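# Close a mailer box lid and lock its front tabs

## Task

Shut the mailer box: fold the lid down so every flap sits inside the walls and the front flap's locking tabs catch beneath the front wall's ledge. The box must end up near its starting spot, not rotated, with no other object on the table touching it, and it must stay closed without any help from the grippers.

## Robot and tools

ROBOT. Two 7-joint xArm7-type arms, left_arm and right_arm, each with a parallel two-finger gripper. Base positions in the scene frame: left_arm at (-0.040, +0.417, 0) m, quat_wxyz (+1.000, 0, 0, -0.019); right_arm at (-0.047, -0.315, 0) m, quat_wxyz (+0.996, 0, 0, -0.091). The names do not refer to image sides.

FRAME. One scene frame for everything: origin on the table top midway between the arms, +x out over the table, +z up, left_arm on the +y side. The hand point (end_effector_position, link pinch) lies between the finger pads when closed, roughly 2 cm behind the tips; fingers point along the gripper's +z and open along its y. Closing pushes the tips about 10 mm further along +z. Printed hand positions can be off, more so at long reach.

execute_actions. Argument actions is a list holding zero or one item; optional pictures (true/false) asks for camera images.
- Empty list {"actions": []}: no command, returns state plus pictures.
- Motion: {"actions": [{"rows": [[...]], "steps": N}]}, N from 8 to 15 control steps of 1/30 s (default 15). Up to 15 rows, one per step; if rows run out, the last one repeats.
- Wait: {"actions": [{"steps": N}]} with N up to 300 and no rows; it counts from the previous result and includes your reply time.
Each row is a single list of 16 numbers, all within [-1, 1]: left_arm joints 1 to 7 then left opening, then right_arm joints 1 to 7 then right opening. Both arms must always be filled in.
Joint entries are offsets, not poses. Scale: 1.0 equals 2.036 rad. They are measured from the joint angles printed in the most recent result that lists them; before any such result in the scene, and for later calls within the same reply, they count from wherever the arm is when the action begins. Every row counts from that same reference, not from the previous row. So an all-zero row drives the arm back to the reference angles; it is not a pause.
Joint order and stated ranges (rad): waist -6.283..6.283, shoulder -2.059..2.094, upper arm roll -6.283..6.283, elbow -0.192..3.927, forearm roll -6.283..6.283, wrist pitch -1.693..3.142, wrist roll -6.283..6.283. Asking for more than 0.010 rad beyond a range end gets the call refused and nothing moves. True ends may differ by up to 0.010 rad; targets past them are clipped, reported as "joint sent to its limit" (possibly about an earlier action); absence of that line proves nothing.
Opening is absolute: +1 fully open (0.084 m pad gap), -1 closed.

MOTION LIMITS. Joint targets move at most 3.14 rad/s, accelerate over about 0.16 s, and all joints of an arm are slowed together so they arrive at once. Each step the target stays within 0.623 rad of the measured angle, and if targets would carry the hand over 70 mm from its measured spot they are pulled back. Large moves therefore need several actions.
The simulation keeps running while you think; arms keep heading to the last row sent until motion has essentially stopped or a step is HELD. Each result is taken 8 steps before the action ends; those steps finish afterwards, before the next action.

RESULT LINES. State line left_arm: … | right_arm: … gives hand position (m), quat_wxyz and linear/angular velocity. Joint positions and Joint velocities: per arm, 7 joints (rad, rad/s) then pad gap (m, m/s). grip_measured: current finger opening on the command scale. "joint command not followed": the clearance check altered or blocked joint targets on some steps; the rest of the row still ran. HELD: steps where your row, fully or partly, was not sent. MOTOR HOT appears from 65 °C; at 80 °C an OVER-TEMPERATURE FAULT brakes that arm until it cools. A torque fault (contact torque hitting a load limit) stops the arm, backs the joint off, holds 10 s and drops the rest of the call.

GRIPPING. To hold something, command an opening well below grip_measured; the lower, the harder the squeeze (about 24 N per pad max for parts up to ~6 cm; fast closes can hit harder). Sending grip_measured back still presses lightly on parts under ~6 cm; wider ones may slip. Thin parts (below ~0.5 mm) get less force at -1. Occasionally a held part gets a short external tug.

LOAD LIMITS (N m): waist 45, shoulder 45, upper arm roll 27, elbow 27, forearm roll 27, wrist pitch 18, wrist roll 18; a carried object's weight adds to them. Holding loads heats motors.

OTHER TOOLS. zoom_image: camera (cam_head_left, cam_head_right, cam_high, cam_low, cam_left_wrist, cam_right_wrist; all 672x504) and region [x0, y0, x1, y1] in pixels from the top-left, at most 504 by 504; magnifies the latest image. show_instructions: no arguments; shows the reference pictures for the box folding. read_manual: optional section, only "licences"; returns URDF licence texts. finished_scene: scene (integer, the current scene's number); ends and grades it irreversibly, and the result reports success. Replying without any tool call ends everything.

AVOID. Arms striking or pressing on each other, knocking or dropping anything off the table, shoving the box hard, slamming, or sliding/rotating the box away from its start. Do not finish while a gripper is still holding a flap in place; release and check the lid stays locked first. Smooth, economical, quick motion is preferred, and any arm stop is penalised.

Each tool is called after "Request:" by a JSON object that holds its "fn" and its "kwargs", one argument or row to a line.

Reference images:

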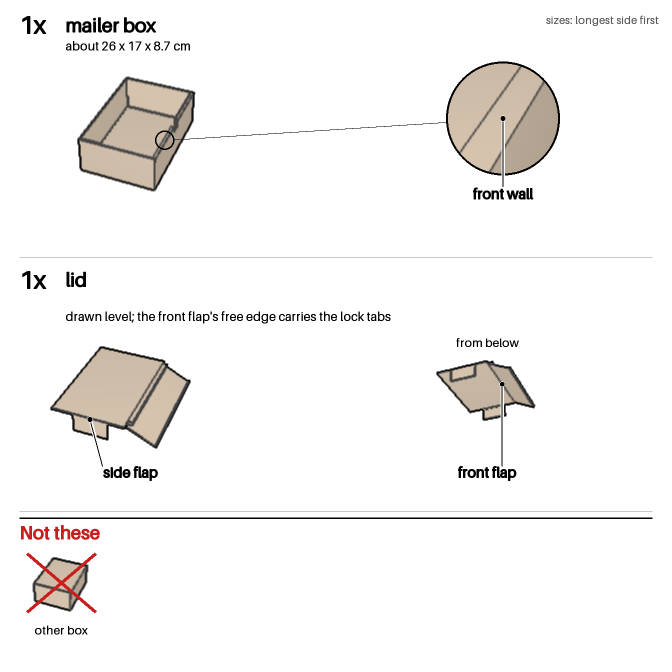

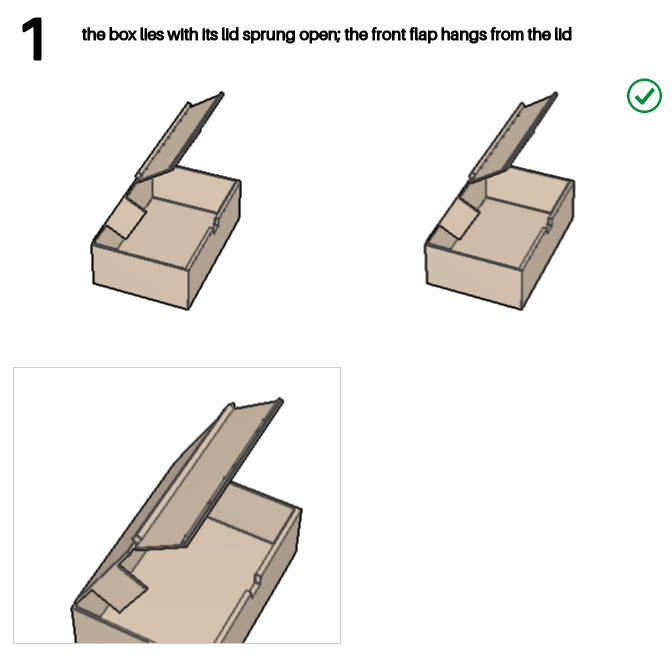

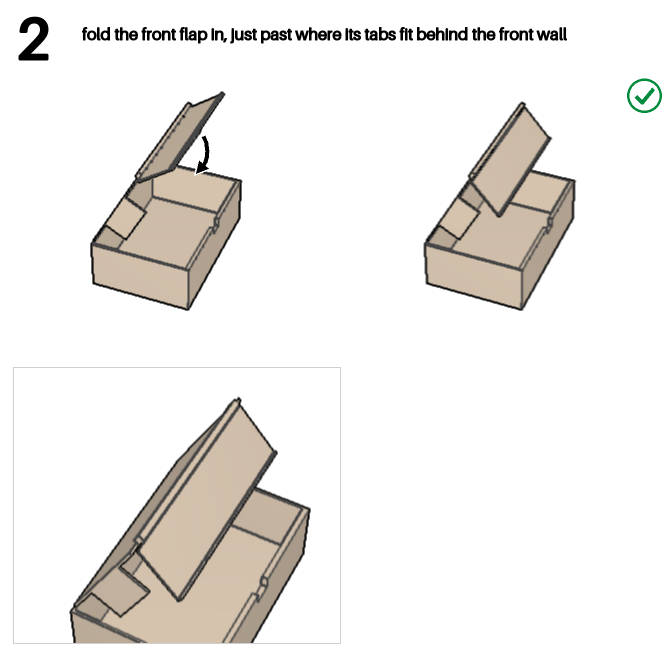

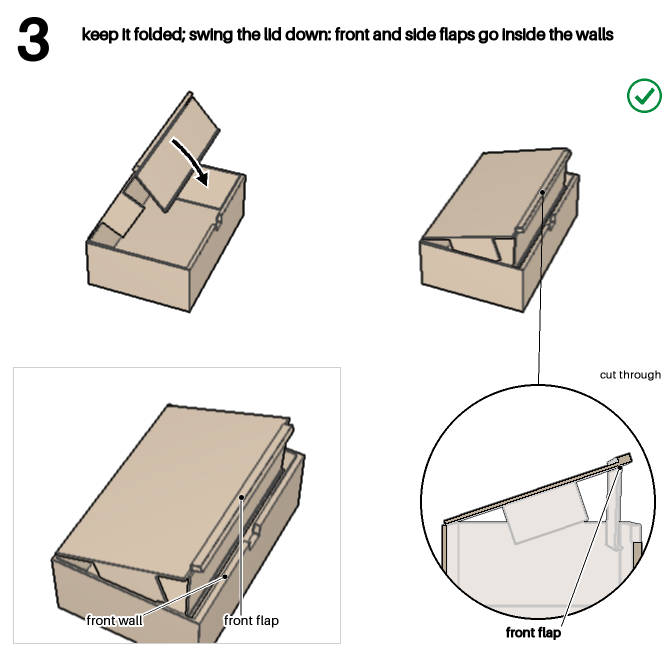

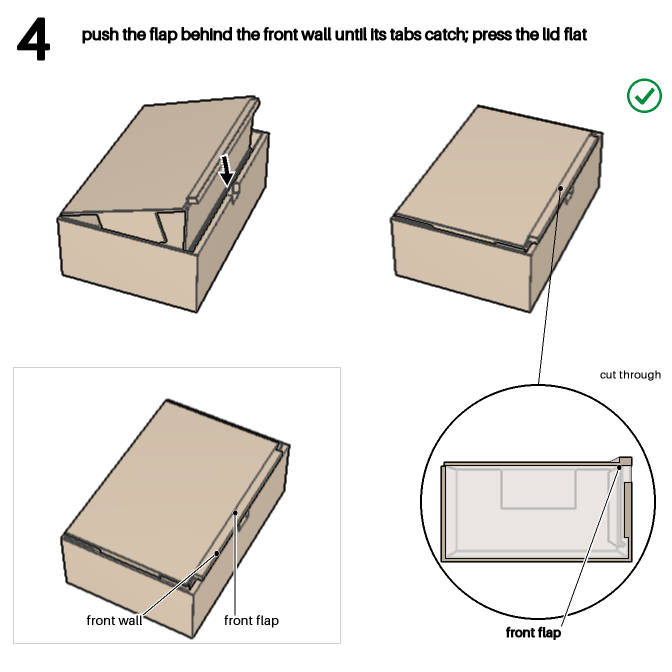

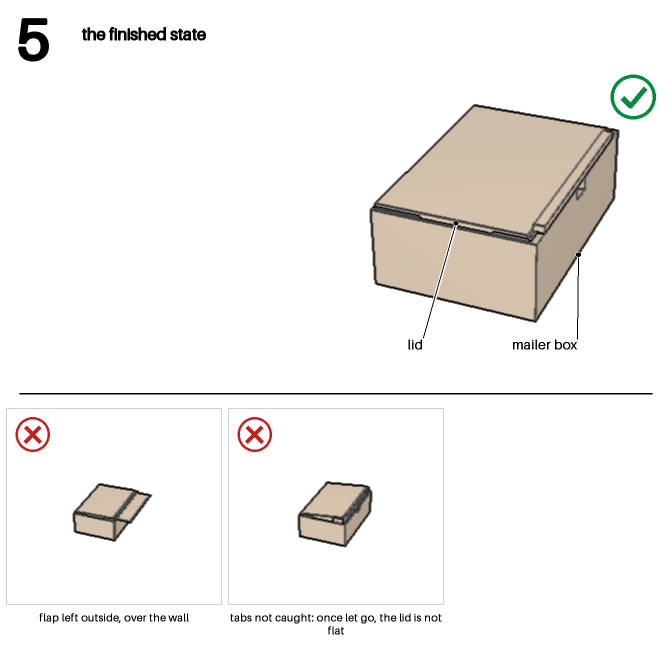

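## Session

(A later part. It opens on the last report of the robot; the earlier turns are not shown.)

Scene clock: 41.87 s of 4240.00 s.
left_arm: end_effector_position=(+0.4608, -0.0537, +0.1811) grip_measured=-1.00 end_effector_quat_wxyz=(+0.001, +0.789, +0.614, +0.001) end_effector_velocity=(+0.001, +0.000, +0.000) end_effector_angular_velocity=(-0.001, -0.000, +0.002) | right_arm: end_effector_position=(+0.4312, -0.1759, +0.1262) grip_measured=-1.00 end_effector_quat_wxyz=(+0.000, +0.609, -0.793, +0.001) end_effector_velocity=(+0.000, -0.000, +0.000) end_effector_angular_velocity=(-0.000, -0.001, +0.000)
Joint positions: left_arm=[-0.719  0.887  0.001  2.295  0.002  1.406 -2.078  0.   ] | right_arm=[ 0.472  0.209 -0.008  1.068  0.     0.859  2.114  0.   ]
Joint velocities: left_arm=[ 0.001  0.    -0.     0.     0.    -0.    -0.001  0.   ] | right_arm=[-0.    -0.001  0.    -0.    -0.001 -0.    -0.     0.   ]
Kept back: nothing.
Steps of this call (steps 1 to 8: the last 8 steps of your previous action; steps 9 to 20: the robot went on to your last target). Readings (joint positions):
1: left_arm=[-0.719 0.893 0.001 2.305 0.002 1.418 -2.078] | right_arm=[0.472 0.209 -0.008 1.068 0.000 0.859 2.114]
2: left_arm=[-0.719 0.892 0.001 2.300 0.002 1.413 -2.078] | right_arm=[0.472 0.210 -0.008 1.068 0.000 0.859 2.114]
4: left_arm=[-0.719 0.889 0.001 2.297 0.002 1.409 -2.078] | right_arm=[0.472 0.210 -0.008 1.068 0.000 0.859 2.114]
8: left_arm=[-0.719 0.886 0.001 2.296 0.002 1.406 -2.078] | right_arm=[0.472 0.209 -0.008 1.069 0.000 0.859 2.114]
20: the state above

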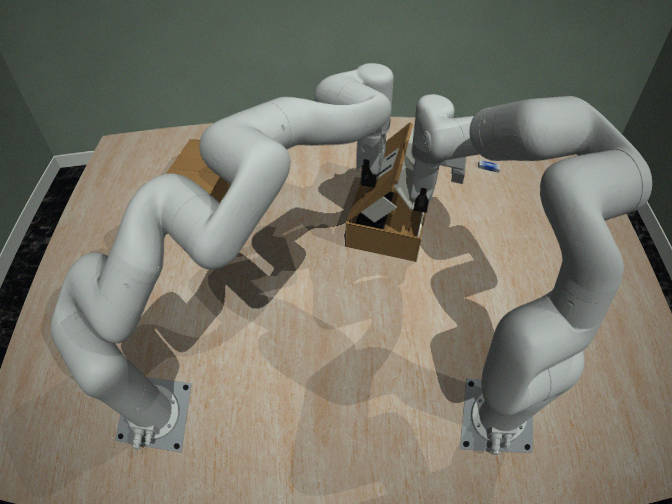

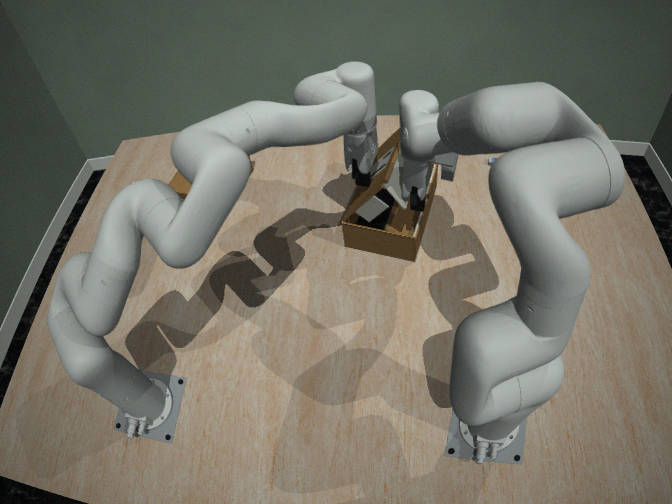

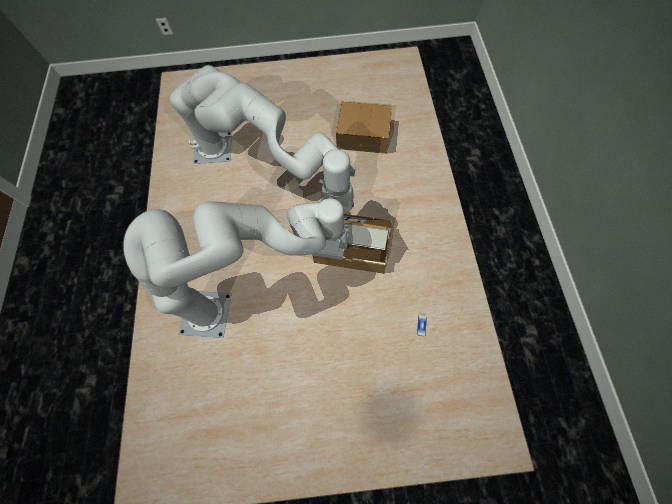

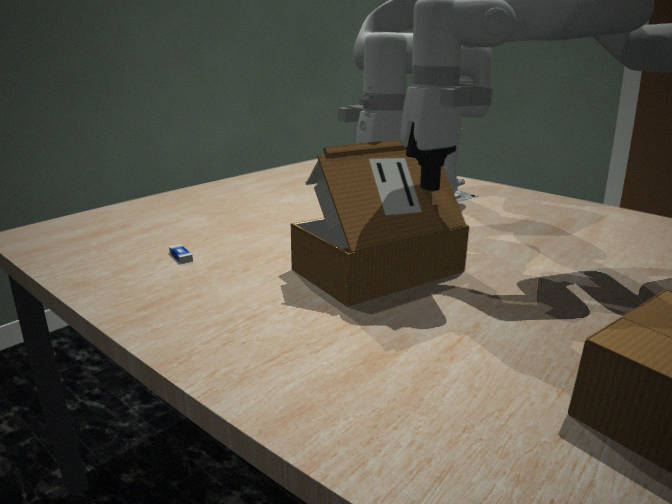

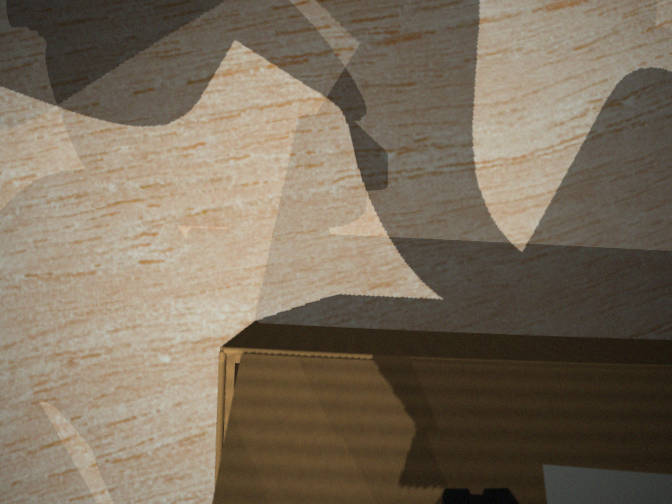

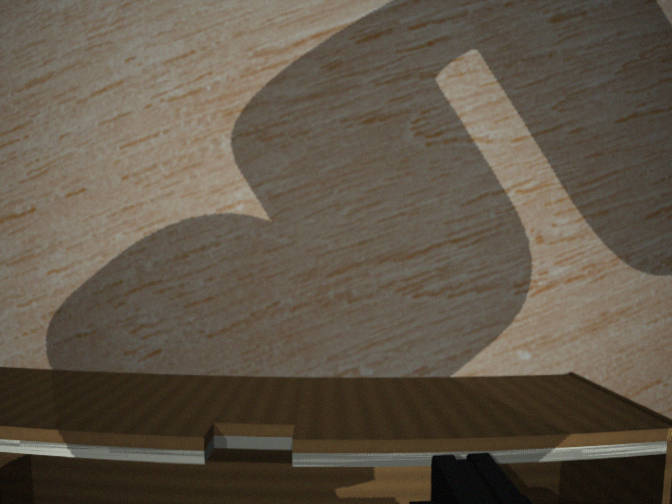

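Request:
{"fn": "execute_actions", "kwargs": {
  "actions": [
    {"rows":[[0,0,0,0,0,0,0,-1,0,-0.014,0,0.011,0,0.025,0,-1],[0,0,0,0,0,0,0,-1,0,-0.014,0,0.011,0,0.025,0,-1],[0,0,0,0,0,0,0,-1,0,-0.014,0,0.011,0,0.025,0,-1],[0,0,0,0,0,0,0,-1,0,-0.014,0,0.011,0,0.025,0,-1],[0,0,0,0,0,0,0,-1,0,-0.028,0,0.023,0,0.051,0,-1]]}
  ]
}}

Request:
{"fn": "execute_actions", "kwargs": {
  "actions": [
    {"steps":12}
  ]
}}

Request:
{"fn": "execute_actions", "kwargs": {
  "actions": [
    {"rows":[[0,0.001,0,-0.013,0,-0.014,0,-1,0,0,0,0,0,0,0,-1],[0,0.001,0,-0.013,0,-0.014,0,-1,0,0,0,0,0,0,0,-1],[0,0.001,0,-0.013,0,-0.014,0,-1,0,0,0,0,0,0,0,-1],[0,0.001,0,-0.013,0,-0.014,0,-1,0,0,0,0,0,0,0,-1],[0,0.002,0,-0.026,0,-0.028,0,-1,0,0,0,0,0,0,0,-1],[0,0.002,0,-0.026,0,-0.028,0,-1,0,0,0,0,0,0,0,-1],[0,0.002,0,-0.026,0,-0.028,0,-1,0,0,0,0,0,0,0,-1],[0,0.002,0,-0.026,0,-0.028,0,-1,0,0,0,0,0,0,0,-1],[0,0.003,0,-0.039,0,-0.041,0,-1,0,0,0,0,0,0,0,-1]]}
  ]
}}

Request:
{"fn": "execute_actions", "kwargs": {
  "actions": [
    {"steps":25}
  ],
  "pictures": true
}}

Request:
{"fn": "zoom_image", "kwargs": {
  "camera": "cam_head_right",
  "region": [300,120,500,280]
}}

Scene clock: 42.93 s of 4240.00 s.
left_arm: end_effector_position=(+0.4613, -0.0531, +0.1817) grip_measured=-1.00 end_effector_quat_wxyz=(+0.001, +0.789, +0.614, +0.002) end_effector_velocity=(+0.021, +0.013, +0.032) end_effector_angular_velocity=(-0.016, -0.050, +0.028) | right_arm: end_effector_position=(+0.4310, -0.1764, +0.1489) grip_measured=-1.00 end_effector_quat_wxyz=(+0.001, +0.609, -0.793, +0.001) end_effector_velocity=(-0.009, -0.024, +0.143) end_effector_angular_velocity=(-0.018, +0.037, -0.036)
Joint positions: left_arm=[-0.719  0.886  0.002  2.295  0.002  1.407 -2.078  0.   ] | right_arm=[ 0.472  0.175 -0.009  1.096 -0.     0.921  2.114  0.   ]
Joint velocities: left_arm=[ 0.018 -0.033  0.02   0.024  0.007  0.009  0.001  0.   ] | right_arm=[-0.012 -0.22  -0.026  0.166 -0.005  0.426  0.001  0.   ]
Steps of this call (steps 1 to 15: the robot went on to your last target; steps 16 to 25: nothing new was sent; steps 26 to 32: the first 7 steps of this action). Readings (joint positions):
26: left_arm=[-0.719 0.887 0.001 2.294 0.002 1.406 -2.078] | right_arm=[0.472 0.209 -0.008 1.069 0.000 0.859 2.114]
27: left_arm=[-0.719 0.887 0.001 2.294 0.002 1.406 -2.078] | right_arm=[0.472 0.207 -0.008 1.070 0.000 0.866 2.114]
29: left_arm=[-0.719 0.887 0.001 2.294 0.002 1.406 -2.078] | right_arm=[0.472 0.195 -0.008 1.079 0.000 0.887 2.114]
32: the state above

Scene clock: 43.33 s of 4240.00 s.
left_arm: end_effector_position=(+0.4599, -0.0540, +0.1793) grip_measured=-1.00 end_effector_quat_wxyz=(-0.001, +0.790, +0.614, +0.001) end_effector_velocity=(-0.004, -0.003, -0.002) end_effector_angular_velocity=(-0.001, +0.007, -0.006) | right_arm: end_effector_position=(+0.4306, -0.1750, +0.1651) grip_measured=-1.00 end_effector_quat_wxyz=(-0.000, +0.610, -0.792, +0.000) end_effector_velocity=(+0.001, +0.001, +0.003) end_effector_angular_velocity=(+0.001, -0.005, +0.001)
Joint positions: left_arm=[-0.72   0.888  0.     2.293  0.002  1.406 -2.079  0.   ] | right_arm=[ 0.473  0.153 -0.007  1.115  0.     0.962  2.114  0.   ]
Joint velocities: left_arm=[-0.003  0.003 -0.004 -0.001 -0.002  0.001  0.     0.   ] | right_arm=[ 0.    -0.003 -0.     0.005 -0.     0.003 -0.     0.   ]
Kept back: nothing.
Steps of this call (steps 1 to 8: the last 8 steps of your previous action; steps 9 to 12: the robot went on to your last target). Readings (joint positions):
1: left_arm=[-0.718 0.885 0.002 2.296 0.003 1.407 -2.078] | right_arm=[0.472 0.168 -0.010 1.101 -0.000 0.934 2.114]
2: left_arm=[-0.718 0.884 0.003 2.297 0.003 1.407 -2.078] | right_arm=[0.471 0.162 -0.010 1.107 -0.000 0.944 2.114]
4: left_arm=[-0.717 0.883 0.003 2.297 0.003 1.406 -2.078] | right_arm=[0.471 0.155 -0.010 1.113 -0.000 0.955 2.114]
8: left_arm=[-0.718 0.886 0.002 2.295 0.002 1.406 -2.079] | right_arm=[0.472 0.153 -0.009 1.114 0.000 0.962 2.114]
12: the state above

Scene clock: 43.57 s of 4240.00 s.
left_arm: end_effector_position=(+0.4603, -0.0547, +0.1657) grip_measured=-1.00 end_effector_quat_wxyz=(-0.001, +0.790, +0.614, +0.001) end_effector_velocity=(-0.004, -0.003, -0.097) end_effector_angular_velocity=(+0.013, +0.024, -0.006) | right_arm: end_effector_position=(+0.4306, -0.1748, +0.1652) grip_measured=-1.00 end_effector_quat_wxyz=(-0.000, +0.610, -0.792, +0.000) end_effector_velocity=(-0.000, +0.005, +0.002) end_effector_angular_velocity=(+0.003, -0.004, +0.008)
Joint positions: left_arm=[-0.72   0.891 -0.     2.26   0.002  1.37  -2.079  0.   ] | right_arm=[ 0.473  0.153 -0.007  1.116  0.     0.962  2.113  0.   ]
Joint velocities: left_arm=[-0.003  0.027 -0.006 -0.222 -0.003 -0.223  0.     0.   ] | right_arm=[ 0.003 -0.003  0.006  0.002  0.001  0.001  0.     0.   ]
Steps of this call (steps 1 to 7: the first 7 steps of this action). Readings (joint positions):
1: left_arm=[-0.720 0.888 0.000 2.293 0.002 1.405 -2.079] | right_arm=[0.473 0.152 -0.007 1.115 0.000 0.962 2.114]
2: left_arm=[-0.720 0.888 -0.000 2.290 0.002 1.401 -2.079] | right_arm=[0.473 0.152 -0.007 1.115 0.000 0.962 2.114]
4: left_arm=[-0.720 0.888 0.000 2.279 0.002 1.389 -2.079] | right_arm=[0.473 0.153 -0.007 1.115 0.000 0.962 2.114]
7: the state above

Scene clock: 44.40 s of 4240.00 s.
left_arm: end_effector_position=(+0.4603, -0.0548, +0.1475) grip_measured=-1.00 end_effector_quat_wxyz=(-0.002, +0.790, +0.614, +0.000) end_effector_velocity=(+0.001, +0.001, +0.000) end_effector_angular_velocity=(+0.002, -0.001, +0.001) | right_arm: end_effector_position=(+0.4306, -0.1750, +0.1651) grip_measured=-1.00 end_effector_quat_wxyz=(-0.000, +0.610, -0.792, +0.000) end_effector_velocity=(-0.001, +0.000, -0.001) end_effector_angular_velocity=(-0.000, +0.002, +0.001)
Joint positions: left_arm=[-0.72   0.895 -0.     2.214  0.002  1.322 -2.079  0.   ] | right_arm=[ 0.473  0.153 -0.007  1.115  0.     0.962  2.114  0.   ]
Joint velocities: left_arm=[ 0.001 -0.     0.002 -0.     0.     0.001  0.001  0.   ] | right_arm=[ 0.     0.001  0.    -0.001  0.     0.001 -0.001  0.   ]
Kept back: nothing.
Steps of this call (steps 1 to 8: the last 8 steps of your previous action; steps 9 to 25: the robot went on to your last target). Readings (joint positions):
1: left_arm=[-0.720 0.892 -0.000 2.253 0.002 1.363 -2.079] | right_arm=[0.473 0.152 -0.007 1.116 0.001 0.962 2.113]
2: left_arm=[-0.720 0.894 -0.000 2.247 0.001 1.358 -2.079] | right_arm=[0.473 0.152 -0.007 1.116 0.001 0.962 2.113]
4: left_arm=[-0.720 0.894 -0.001 2.233 0.001 1.343 -2.079] | right_arm=[0.473 0.152 -0.007 1.116 0.001 0.962 2.113]
8: left_arm=[-0.720 0.896 -0.000 2.216 0.002 1.326 -2.079] | right_arm=[0.473 0.152 -0.007 1.116 0.000 0.962 2.114]
25: the state above

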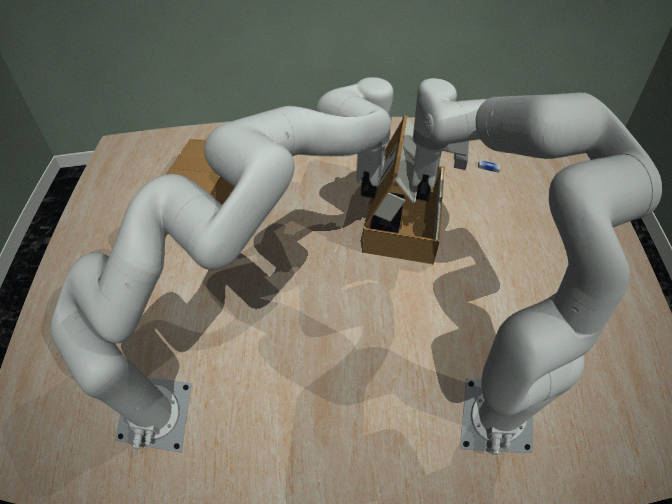

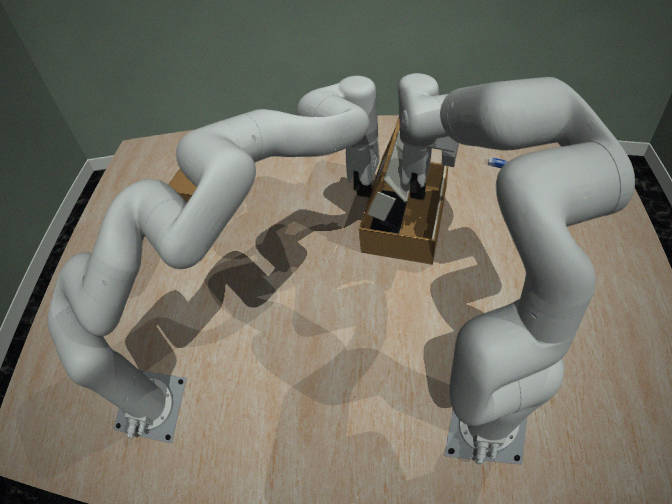

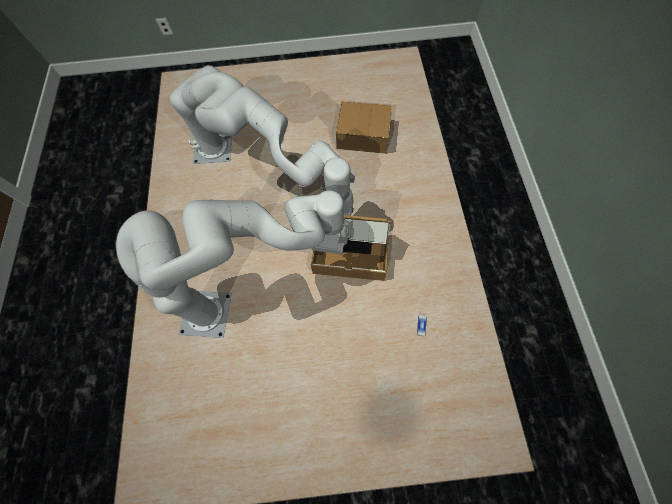

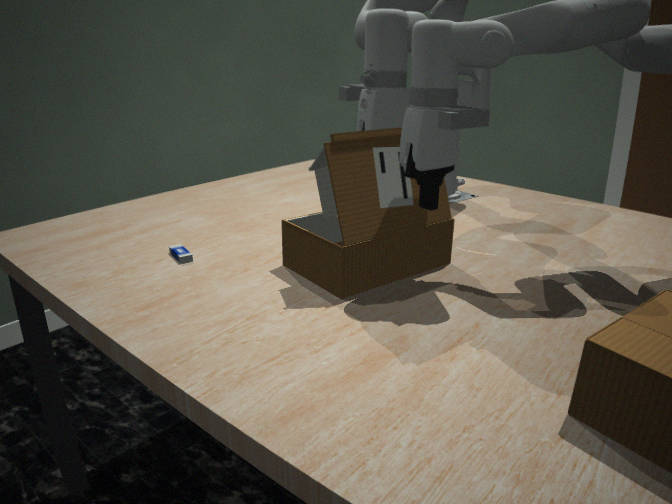

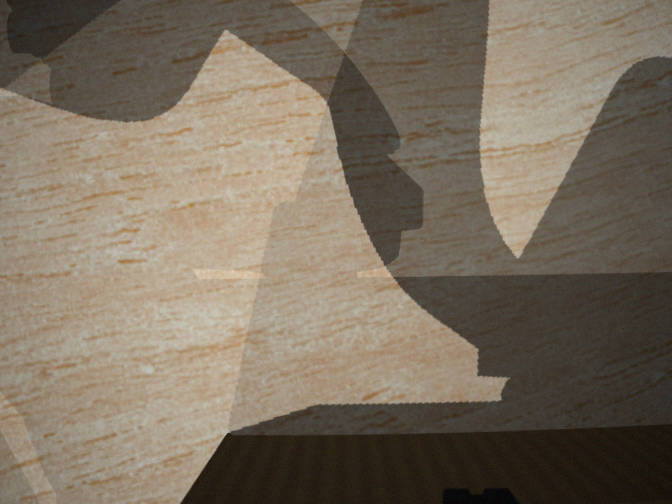

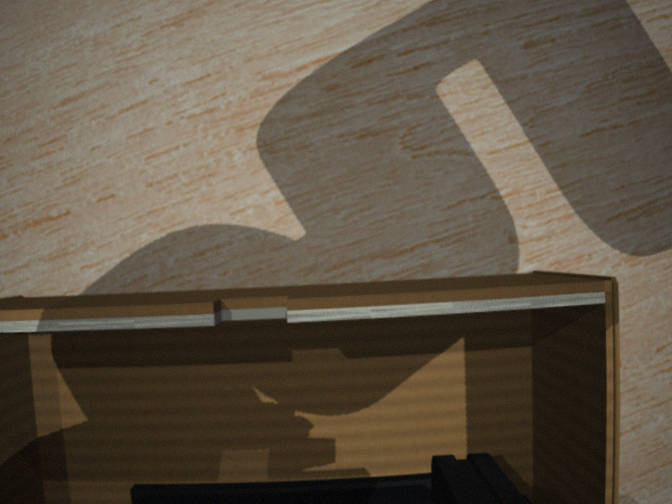

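Region (300, 120, 500, 280) of cam_head_right's 672x504 image, scaled by 2.520, with more detail than that image has; it fills the top 403 rows of this view, and the rest is white.

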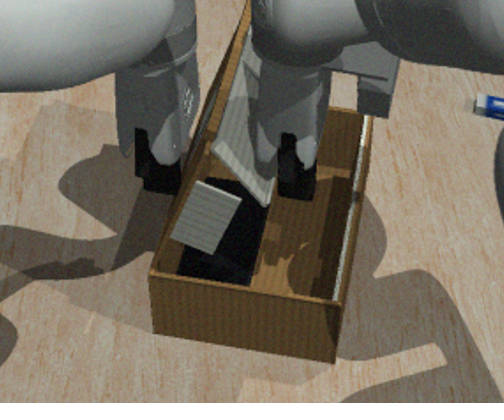

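Request:
{"fn": "execute_actions", "kwargs": {
  "actions": [
    {"rows":[[0.066,0,0,0,0,0,0.165,-1,-0.064,-0.105,0,-0.11,0,-0.006,0.033,-1]]}
  ]
}}

Request:
{"fn": "execute_actions", "kwargs": {
  "actions": [
    {"steps":18}
  ]
}}

Request:
{"fn": "execute_actions", "kwargs": {
  "actions": [
    {"rows":[[0,0.056,0,-0.06,0,-0.117,0,-1,0,0.085,0,-0.09,0,-0.175,0,-1]]}
  ]
}}

Request:
{"fn": "execute_actions", "kwargs": {
  "actions": [
    {"steps":18}
  ]
}}

Request:
{"fn": "execute_actions", "kwargs": {
  "actions": [
    {"rows":[[0,0,0,0,0,0,0,-1,0.017,0.016,0,0.023,0,0.007,0.017,-1],[0,0,0,0,0,0,0,-1,0.017,0.016,0,0.023,0,0.007,0.017,-1],[0,0,0,0,0,0,0,-1,0.017,0.016,0,0.023,0,0.007,0.017,-1],[0,0,0,0,0,0,0,-1,0.017,0.016,0,0.023,0,0.007,0.017,-1],[0,0,0,0,0,0,0,-1,0.035,0.033,0,0.046,0,0.013,0.035,-1],[0,0,0,0,0,0,0,-1,0.035,0.033,0,0.046,0,0.013,0.035,-1],[0,0,0,0,0,0,0,-1,0.035,0.033,0,0.046,0,0.013,0.035,-1],[0,0,0,0,0,0,0,-1,0.035,0.033,0,0.046,0,0.013,0.035,-1],[0,0,0,0,0,0,0,-1,0.052,0.05,0,0.069,0,0.02,0.052,-1],[0,0,0,0,0,0,0,-1,0.052,0.05,0,0.069,0,0.02,0.052,-1],[0,0,0,0,0,0,0,-1,0.052,0.05,0,0.069,0,0.02,0.052,-1],[0,0,0,0,0,0,0,-1,0.052,0.05,0,0.069,0,0.02,0.052,-1],[0,0,0,0,0,0,0,-1,0.069,0.066,0,0.092,0,0.027,0.069,-1]]}
  ]
}}

Request:
{"fn": "execute_actions", "kwargs": {
  "actions": [
    {"steps":25}
  ],
  "pictures": true
}}

Scene clock: 47.17 s of 4240.00 s.
left_arm: end_effector_position=(+0.4975, -0.0121, +0.1475) grip_measured=-1.00 end_effector_quat_wxyz=(-0.001, +0.826, +0.563, +0.000) end_effector_velocity=(+0.311, +0.390, -0.001) end_effector_angular_velocity=(+0.080, -0.059, -0.564) | right_arm: end_effector_position=(+0.3977, -0.2314, +0.1751) grip_measured=-1.00 end_effector_quat_wxyz=(+0.002, -0.550, +0.835, -0.000) end_effector_velocity=(-0.164, -0.323, +0.053) end_effector_angular_velocity=(+0.017, -0.055, -0.865)
Joint positions: left_arm=[-0.637  0.895 -0.     2.214  0.002  1.322 -1.871  0.   ] | right_arm=[ 0.377 -0.004 -0.011  0.953  0.     0.954  2.162  0.   ]
Joint velocities: left_arm=[ 0.633  0.001  0.114 -0.001  0.014  0.     1.265  0.   ] | right_arm=[-0.524 -0.81  -0.111 -0.788 -0.004 -0.035  0.233  0.   ]
Steps of this call (steps 1 to 15: the robot went on to your last target; steps 16 to 76: nothing new was sent; steps 77 to 83: the first 7 steps of this action). Readings (joint positions):
77: left_arm=[-0.719 0.895 0.000 2.214 0.002 1.322 -2.078] | right_arm=[0.473 0.152 -0.007 1.115 0.000 0.962 2.114]
78: left_arm=[-0.718 0.895 -0.001 2.214 0.002 1.322 -2.070] | right_arm=[0.469 0.147 -0.006 1.108 0.000 0.961 2.116]
80: left_arm=[-0.699 0.895 -0.005 2.214 0.001 1.322 -2.010] | right_arm=[0.441 0.098 -0.001 1.055 0.001 0.958 2.132]
83: the state above

Scene clock: 47.77 s of 4240.00 s.
left_arm: end_effector_position=(+0.5188, +0.0162, +0.1475) grip_measured=-1.00 end_effector_quat_wxyz=(-0.002, +0.847, +0.531, +0.000) end_effector_velocity=(-0.000, +0.000, -0.000) end_effector_angular_velocity=(-0.000, +0.001, -0.000) | right_arm: end_effector_position=(+0.3826, -0.2476, +0.1759) grip_measured=-1.00 end_effector_quat_wxyz=(+0.001, -0.529, +0.849, -0.000) end_effector_velocity=(+0.000, -0.002, +0.000) end_effector_angular_velocity=(-0.000, -0.001, -0.004)
Joint positions: left_arm=[-0.586  0.895 -0.     2.214  0.002  1.322 -1.743  0.   ] | right_arm=[ 0.343 -0.061 -0.007  0.892  0.     0.95   2.181  0.   ]
Joint velocities: left_arm=[ 0.001 -0.    -0.001 -0.001 -0.     0.     0.001  0.   ] | right_arm=[-0.003 -0.002 -0.001 -0.001 -0.    -0.001  0.     0.   ]
Kept back: nothing.
Steps of this call (steps 1 to 8: the last 8 steps of your previous action; steps 9 to 18: the robot went on to your last target). Readings (joint positions):
1: left_arm=[-0.618 0.895 0.003 2.214 0.002 1.322 -1.832] | right_arm=[0.362 -0.027 -0.014 0.931 0.000 0.953 2.169]
2: left_arm=[-0.602 0.895 0.006 2.214 0.002 1.322 -1.801] | right_arm=[0.353 -0.041 -0.014 0.916 0.000 0.952 2.173]
4: left_arm=[-0.587 0.895 0.007 2.214 0.002 1.322 -1.766] | right_arm=[0.346 -0.054 -0.010 0.901 0.000 0.951 2.178]
8: left_arm=[-0.588 0.895 -0.002 2.214 0.001 1.322 -1.746] | right_arm=[0.344 -0.059 -0.005 0.893 0.000 0.950 2.180]
18: the state above

Scene clock: 48.00 s of 4240.00 s.
left_arm: end_effector_position=(+0.5218, +0.0139, +0.0785) grip_measured=-1.00 end_effector_quat_wxyz=(-0.002, +0.848, +0.531, -0.000) end_effector_velocity=(-0.052, +0.036, -0.501) end_effector_angular_velocity=(+0.146, +0.207, -0.002) | right_arm: end_effector_position=(+0.3776, -0.2485, +0.1128) grip_measured=-1.00 end_effector_quat_wxyz=(-0.000, -0.529, +0.849, +0.000) end_effector_velocity=(-0.117, -0.017, -0.437) end_effector_angular_velocity=(-0.032, +0.175, +0.004)
Joint positions: left_arm=[-0.586  0.964 -0.     2.139  0.002  1.179 -1.743  0.   ] | right_arm=[ 0.343  0.031 -0.007  0.794  0.     0.764  2.181  0.   ]
Joint velocities: left_arm=[-0.     0.498 -0.    -0.507 -0.002 -0.752  0.001  0.   ] | right_arm=[ 0.001  0.624  0.003 -0.691 -0.    -1.138 -0.     0.   ]
Steps of this call (steps 1 to 7: the first 7 steps of this action). Readings (joint positions):
1: left_arm=[-0.586 0.895 -0.000 2.214 0.002 1.321 -1.743] | right_arm=[0.343 -0.061 -0.007 0.891 0.000 0.949 2.181]
2: left_arm=[-0.586 0.896 -0.000 2.211 0.002 1.314 -1.743] | right_arm=[0.343 -0.058 -0.007 0.889 0.000 0.941 2.181]
4: left_arm=[-0.586 0.913 -0.000 2.192 0.002 1.263 -1.743] | right_arm=[0.343 -0.035 -0.007 0.866 0.000 0.883 2.181]
7: the state above

Scene clock: 48.60 s of 4240.00 s.
left_arm: end_effector_position=(+0.5212, +0.0144, +0.0354) grip_measured=-1.00 end_effector_quat_wxyz=(-0.000, +0.848, +0.531, +0.000) end_effector_velocity=(+0.000, -0.001, +0.000) end_effector_angular_velocity=(-0.001, -0.002, +0.000) | right_arm: end_effector_position=(+0.3660, -0.2504, +0.0615) grip_measured=-1.00 end_effector_quat_wxyz=(+0.001, -0.529, +0.849, -0.001) end_effector_velocity=(-0.002, -0.000, -0.002) end_effector_angular_velocity=(-0.001, +0.004, -0.000)
Joint positions: left_arm=[-0.586  1.008 -0.     2.092  0.002  1.084 -1.743  0.   ] | right_arm=[ 0.343  0.112 -0.007  0.709  0.     0.594  2.181  0.   ]
Joint velocities: left_arm=[-0.001  0.     0.     0.001 -0.    -0.001 -0.001  0.   ] | right_arm=[-0.     0.003  0.    -0.003 -0.    -0.002  0.     0.   ]
Kept back: nothing.
Steps of this call (steps 1 to 8: the last 8 steps of your previous action; steps 9 to 18: the robot went on to your last target). Readings (joint positions):
1: left_arm=[-0.586 0.979 -0.000 2.123 0.002 1.155 -1.743] | right_arm=[0.343 0.051 -0.007 0.772 0.000 0.726 2.181]
2: left_arm=[-0.586 0.992 -0.000 2.110 0.002 1.133 -1.743] | right_arm=[0.343 0.069 -0.007 0.753 0.000 0.690 2.181]
4: left_arm=[-0.586 1.007 -0.000 2.096 0.002 1.106 -1.743] | right_arm=[0.343 0.096 -0.007 0.725 0.000 0.637 2.181]
8: left_arm=[-0.586 1.007 -0.000 2.094 0.002 1.087 -1.743] | right_arm=[0.343 0.110 -0.007 0.711 0.000 0.601 2.181]
18: the state above

Scene clock: 48.83 s of 4240.00 s.
left_arm: end_effector_position=(+0.5212, +0.0144, +0.0356) grip_measured=-1.00 end_effector_quat_wxyz=(-0.000, +0.848, +0.531, +0.001) end_effector_velocity=(-0.001, -0.000, -0.001) end_effector_angular_velocity=(+0.001, +0.002, -0.001) | right_arm: end_effector_position=(+0.3780, -0.2301, +0.0622) grip_measured=-1.00 end_effector_quat_wxyz=(+0.001, -0.529, +0.849, -0.001) end_effector_velocity=(+0.076, +0.139, -0.004) end_effector_angular_velocity=(-0.004, +0.006, -0.007)
Joint positions: left_arm=[-0.586  1.008 -0.     2.092  0.002  1.084 -1.743  0.   ] | right_arm=[ 0.385  0.152 -0.007  0.766  0.     0.611  2.224  0.   ]
Joint velocities: left_arm=[-0.     0.001 -0.001 -0.001  0.     0.001 -0.     0.   ] | right_arm=[ 0.291  0.29  -0.01   0.384 -0.     0.101  0.289  0.   ]
Steps of this call (steps 1 to 7: the first 7 steps of this action). Readings (joint positions):
1: left_arm=[-0.586 1.008 -0.000 2.092 0.002 1.084 -1.743] | right_arm=[0.343 0.112 -0.007 0.709 0.000 0.594 2.181]
2: left_arm=[-0.586 1.008 -0.000 2.092 0.002 1.084 -1.743] | right_arm=[0.347 0.115 -0.008 0.714 0.000 0.596 2.186]
4: left_arm=[-0.586 1.008 -0.000 2.092 0.002 1.084 -1.743] | right_arm=[0.361 0.129 -0.008 0.734 0.000 0.602 2.200]
7: the state above

Scene clock: 49.67 s of 4240.00 s.
left_arm: end_effector_position=(+0.5212, +0.0144, +0.0354) grip_measured=-1.00 end_effector_quat_wxyz=(-0.000, +0.848, +0.531, +0.000) end_effector_velocity=(-0.000, +0.000, -0.000) end_effector_angular_velocity=(+0.001, +0.001, -0.000) | right_arm: end_effector_position=(+0.4001, -0.1791, +0.0613) grip_measured=-1.00 end_effector_quat_wxyz=(+0.000, -0.529, +0.849, -0.001) end_effector_velocity=(+0.000, +0.001, +0.000) end_effector_angular_velocity=(+0.000, -0.001, +0.001)
Joint positions: left_arm=[-0.586  1.008 -0.     2.092  0.002  1.084 -1.743  0.   ] | right_arm=[ 0.483  0.246 -0.007  0.896  0.     0.649  2.321  0.   ]
Joint velocities: left_arm=[-0.001 -0.     0.001 -0.001 -0.     0.001  0.     0.   ] | right_arm=[-0.     0.001  0.001  0.001 -0.    -0.     0.     0.   ]
Kept back: nothing.
Steps of this call (steps 1 to 8: the last 8 steps of your previous action; steps 9 to 25: the robot went on to your last target). Readings (joint positions):
1: left_arm=[-0.586 1.008 -0.000 2.092 0.002 1.084 -1.743] | right_arm=[0.395 0.161 -0.007 0.778 0.000 0.614 2.232]
2: left_arm=[-0.586 1.008 -0.000 2.092 0.002 1.084 -1.743] | right_arm=[0.402 0.168 -0.006 0.787 0.000 0.616 2.239]
4: left_arm=[-0.586 1.008 -0.000 2.092 0.002 1.084 -1.743] | right_arm=[0.421 0.186 -0.007 0.811 0.000 0.624 2.259]
8: left_arm=[-0.586 1.008 -0.000 2.092 0.002 1.084 -1.743] | right_arm=[0.455 0.219 -0.007 0.858 0.000 0.638 2.293]
25: the state above

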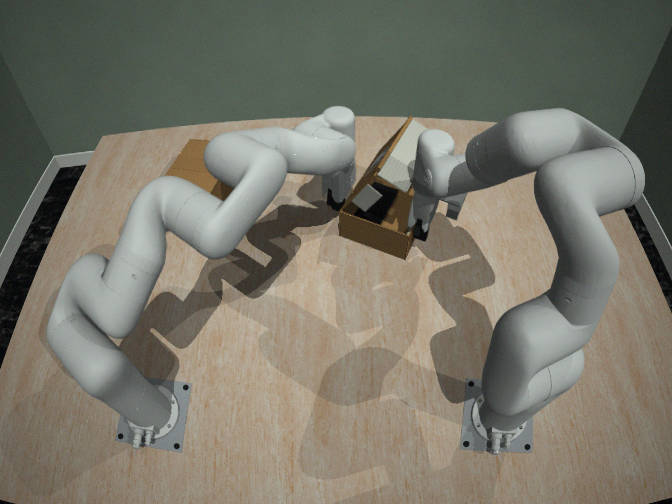

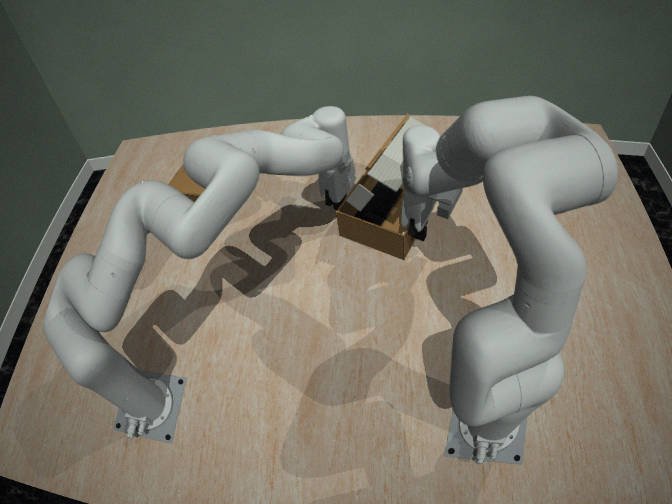

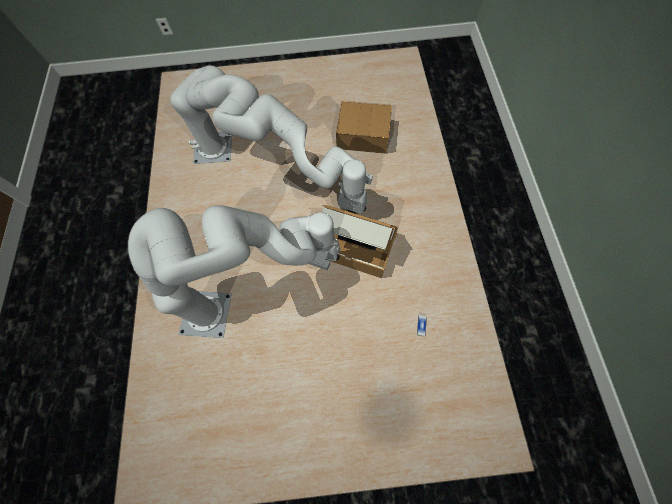

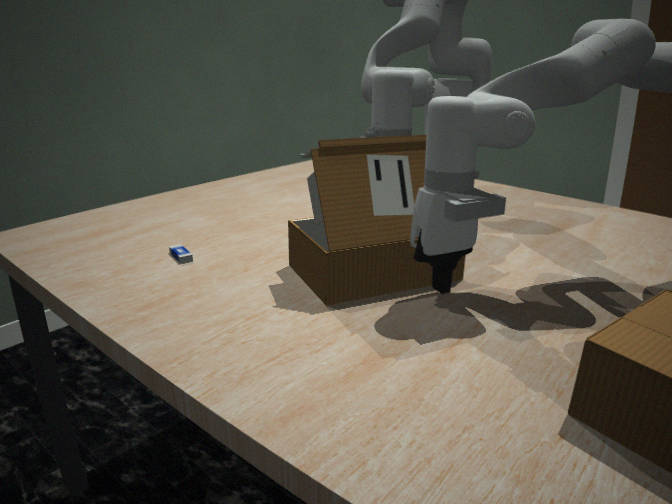

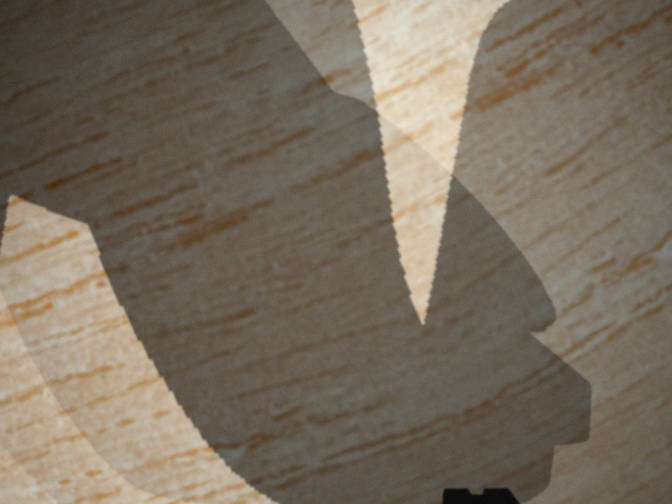

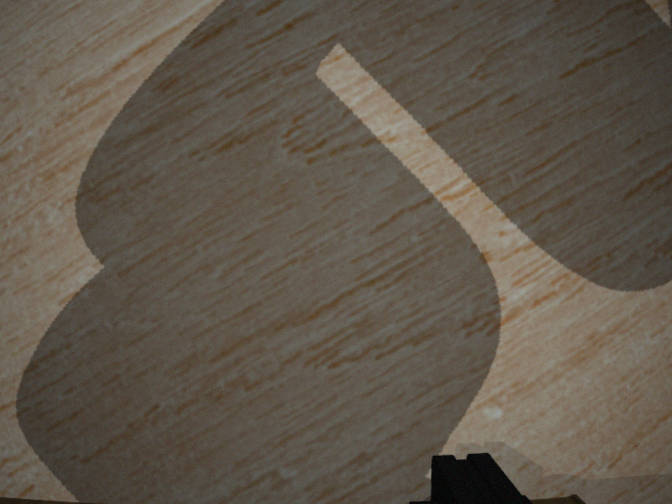

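Request:
{"fn": "execute_actions", "kwargs": {
  "actions": []
}}

Scene clock: 50.93 s of 4240.00 s.
left_arm: end_effector_position=(+0.5212, +0.0144, +0.0354) grip_measured=-1.00 end_effector_quat_wxyz=(-0.000, +0.848, +0.531, +0.000) end_effector_velocity=(+0.001, +0.001, +0.000) end_effector_angular_velocity=(+0.000, -0.002, +0.002) | right_arm: end_effector_position=(+0.4001, -0.1789, +0.0613) grip_measured=-1.00 end_effector_quat_wxyz=(+0.000, -0.529, +0.849, -0.001) end_effector_velocity=(-0.000, +0.000, -0.001) end_effector_angular_velocity=(-0.001, +0.002, +0.001)
Joint positions: left_arm=[-0.586  1.008 -0.     2.092  0.002  1.084 -1.743  0.   ] | right_arm=[ 0.483  0.246 -0.007  0.896  0.     0.649  2.321  0.   ]
Joint velocities: left_arm=[ 0.002 -0.    -0.    -0.     0.001 -0.001 -0.001  0.   ] | right_arm=[ 0.     0.001  0.     0.    -0.001  0.001  0.001  0.   ]
Kept back: nothing.
Steps of this call (steps 1 to 15: the robot went on to your last target; steps 16 to 38: nothing new was sent). Readings (joint positions):
1: left_arm=[-0.586 1.008 -0.000 2.092 0.002 1.084 -1.743] | right_arm=[0.483 0.246 -0.007 0.896 0.000 0.649 2.321]
2: left_arm=[-0.586 1.008 -0.000 2.092 0.002 1.084 -1.743] | right_arm=[0.483 0.246 -0.007 0.896 0.000 0.649 2.321]
4: left_arm=[-0.586 1.008 -0.000 2.092 0.002 1.084 -1.743] | right_arm=[0.483 0.246 -0.007 0.896 0.000 0.649 2.321]
8: left_arm=[-0.586 1.008 -0.000 2.092 0.002 1.084 -1.743] | right_arm=[0.483 0.246 -0.007 0.896 0.000 0.649 2.321]
38: the state above
All arms were judged still, so your last target was given up. Only a new action makes them travel on or press farther. Fingers that are still opening or closing keep moving.

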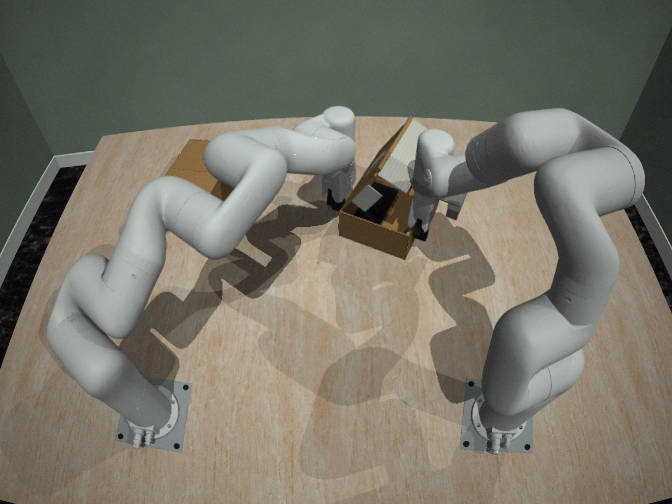

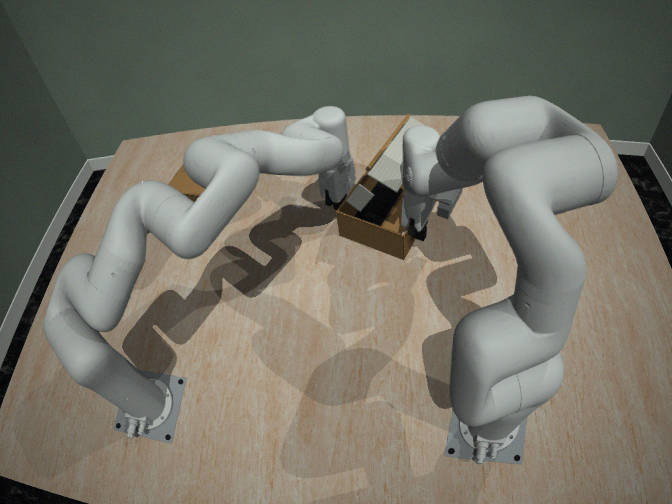

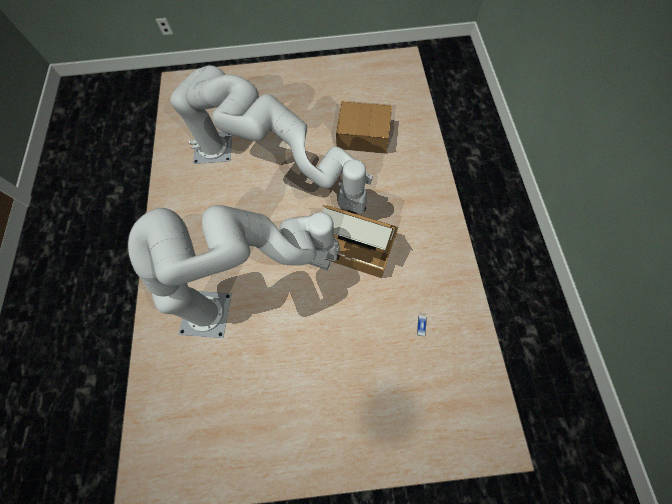

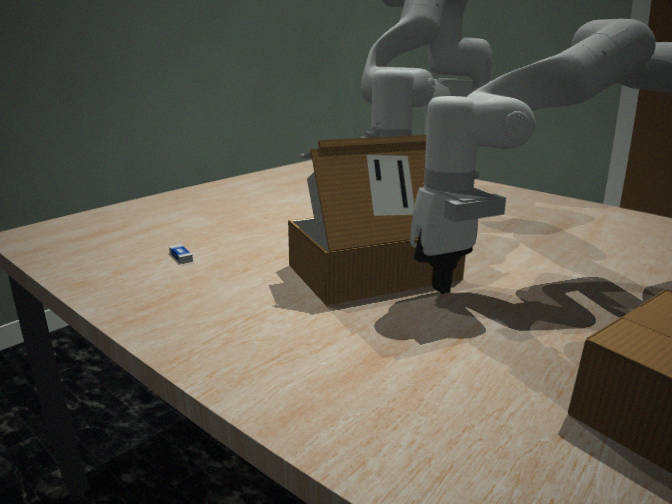

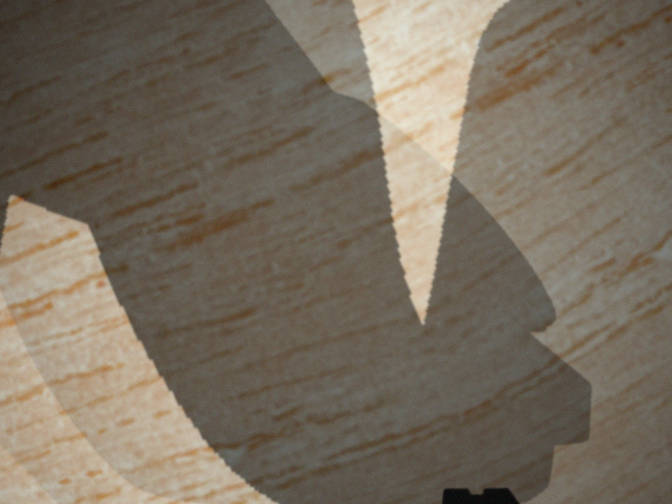

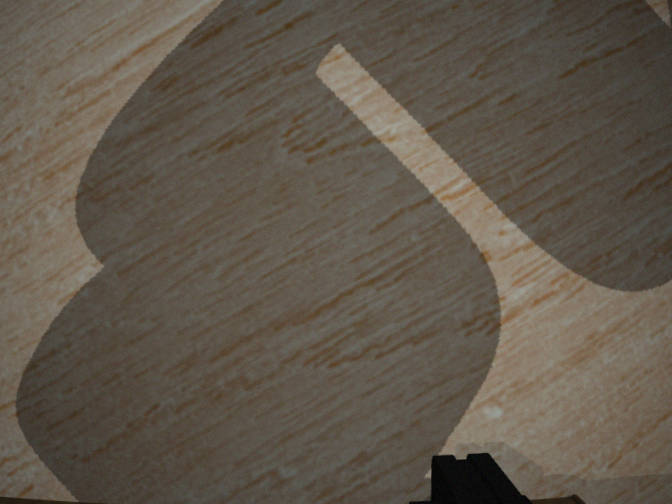

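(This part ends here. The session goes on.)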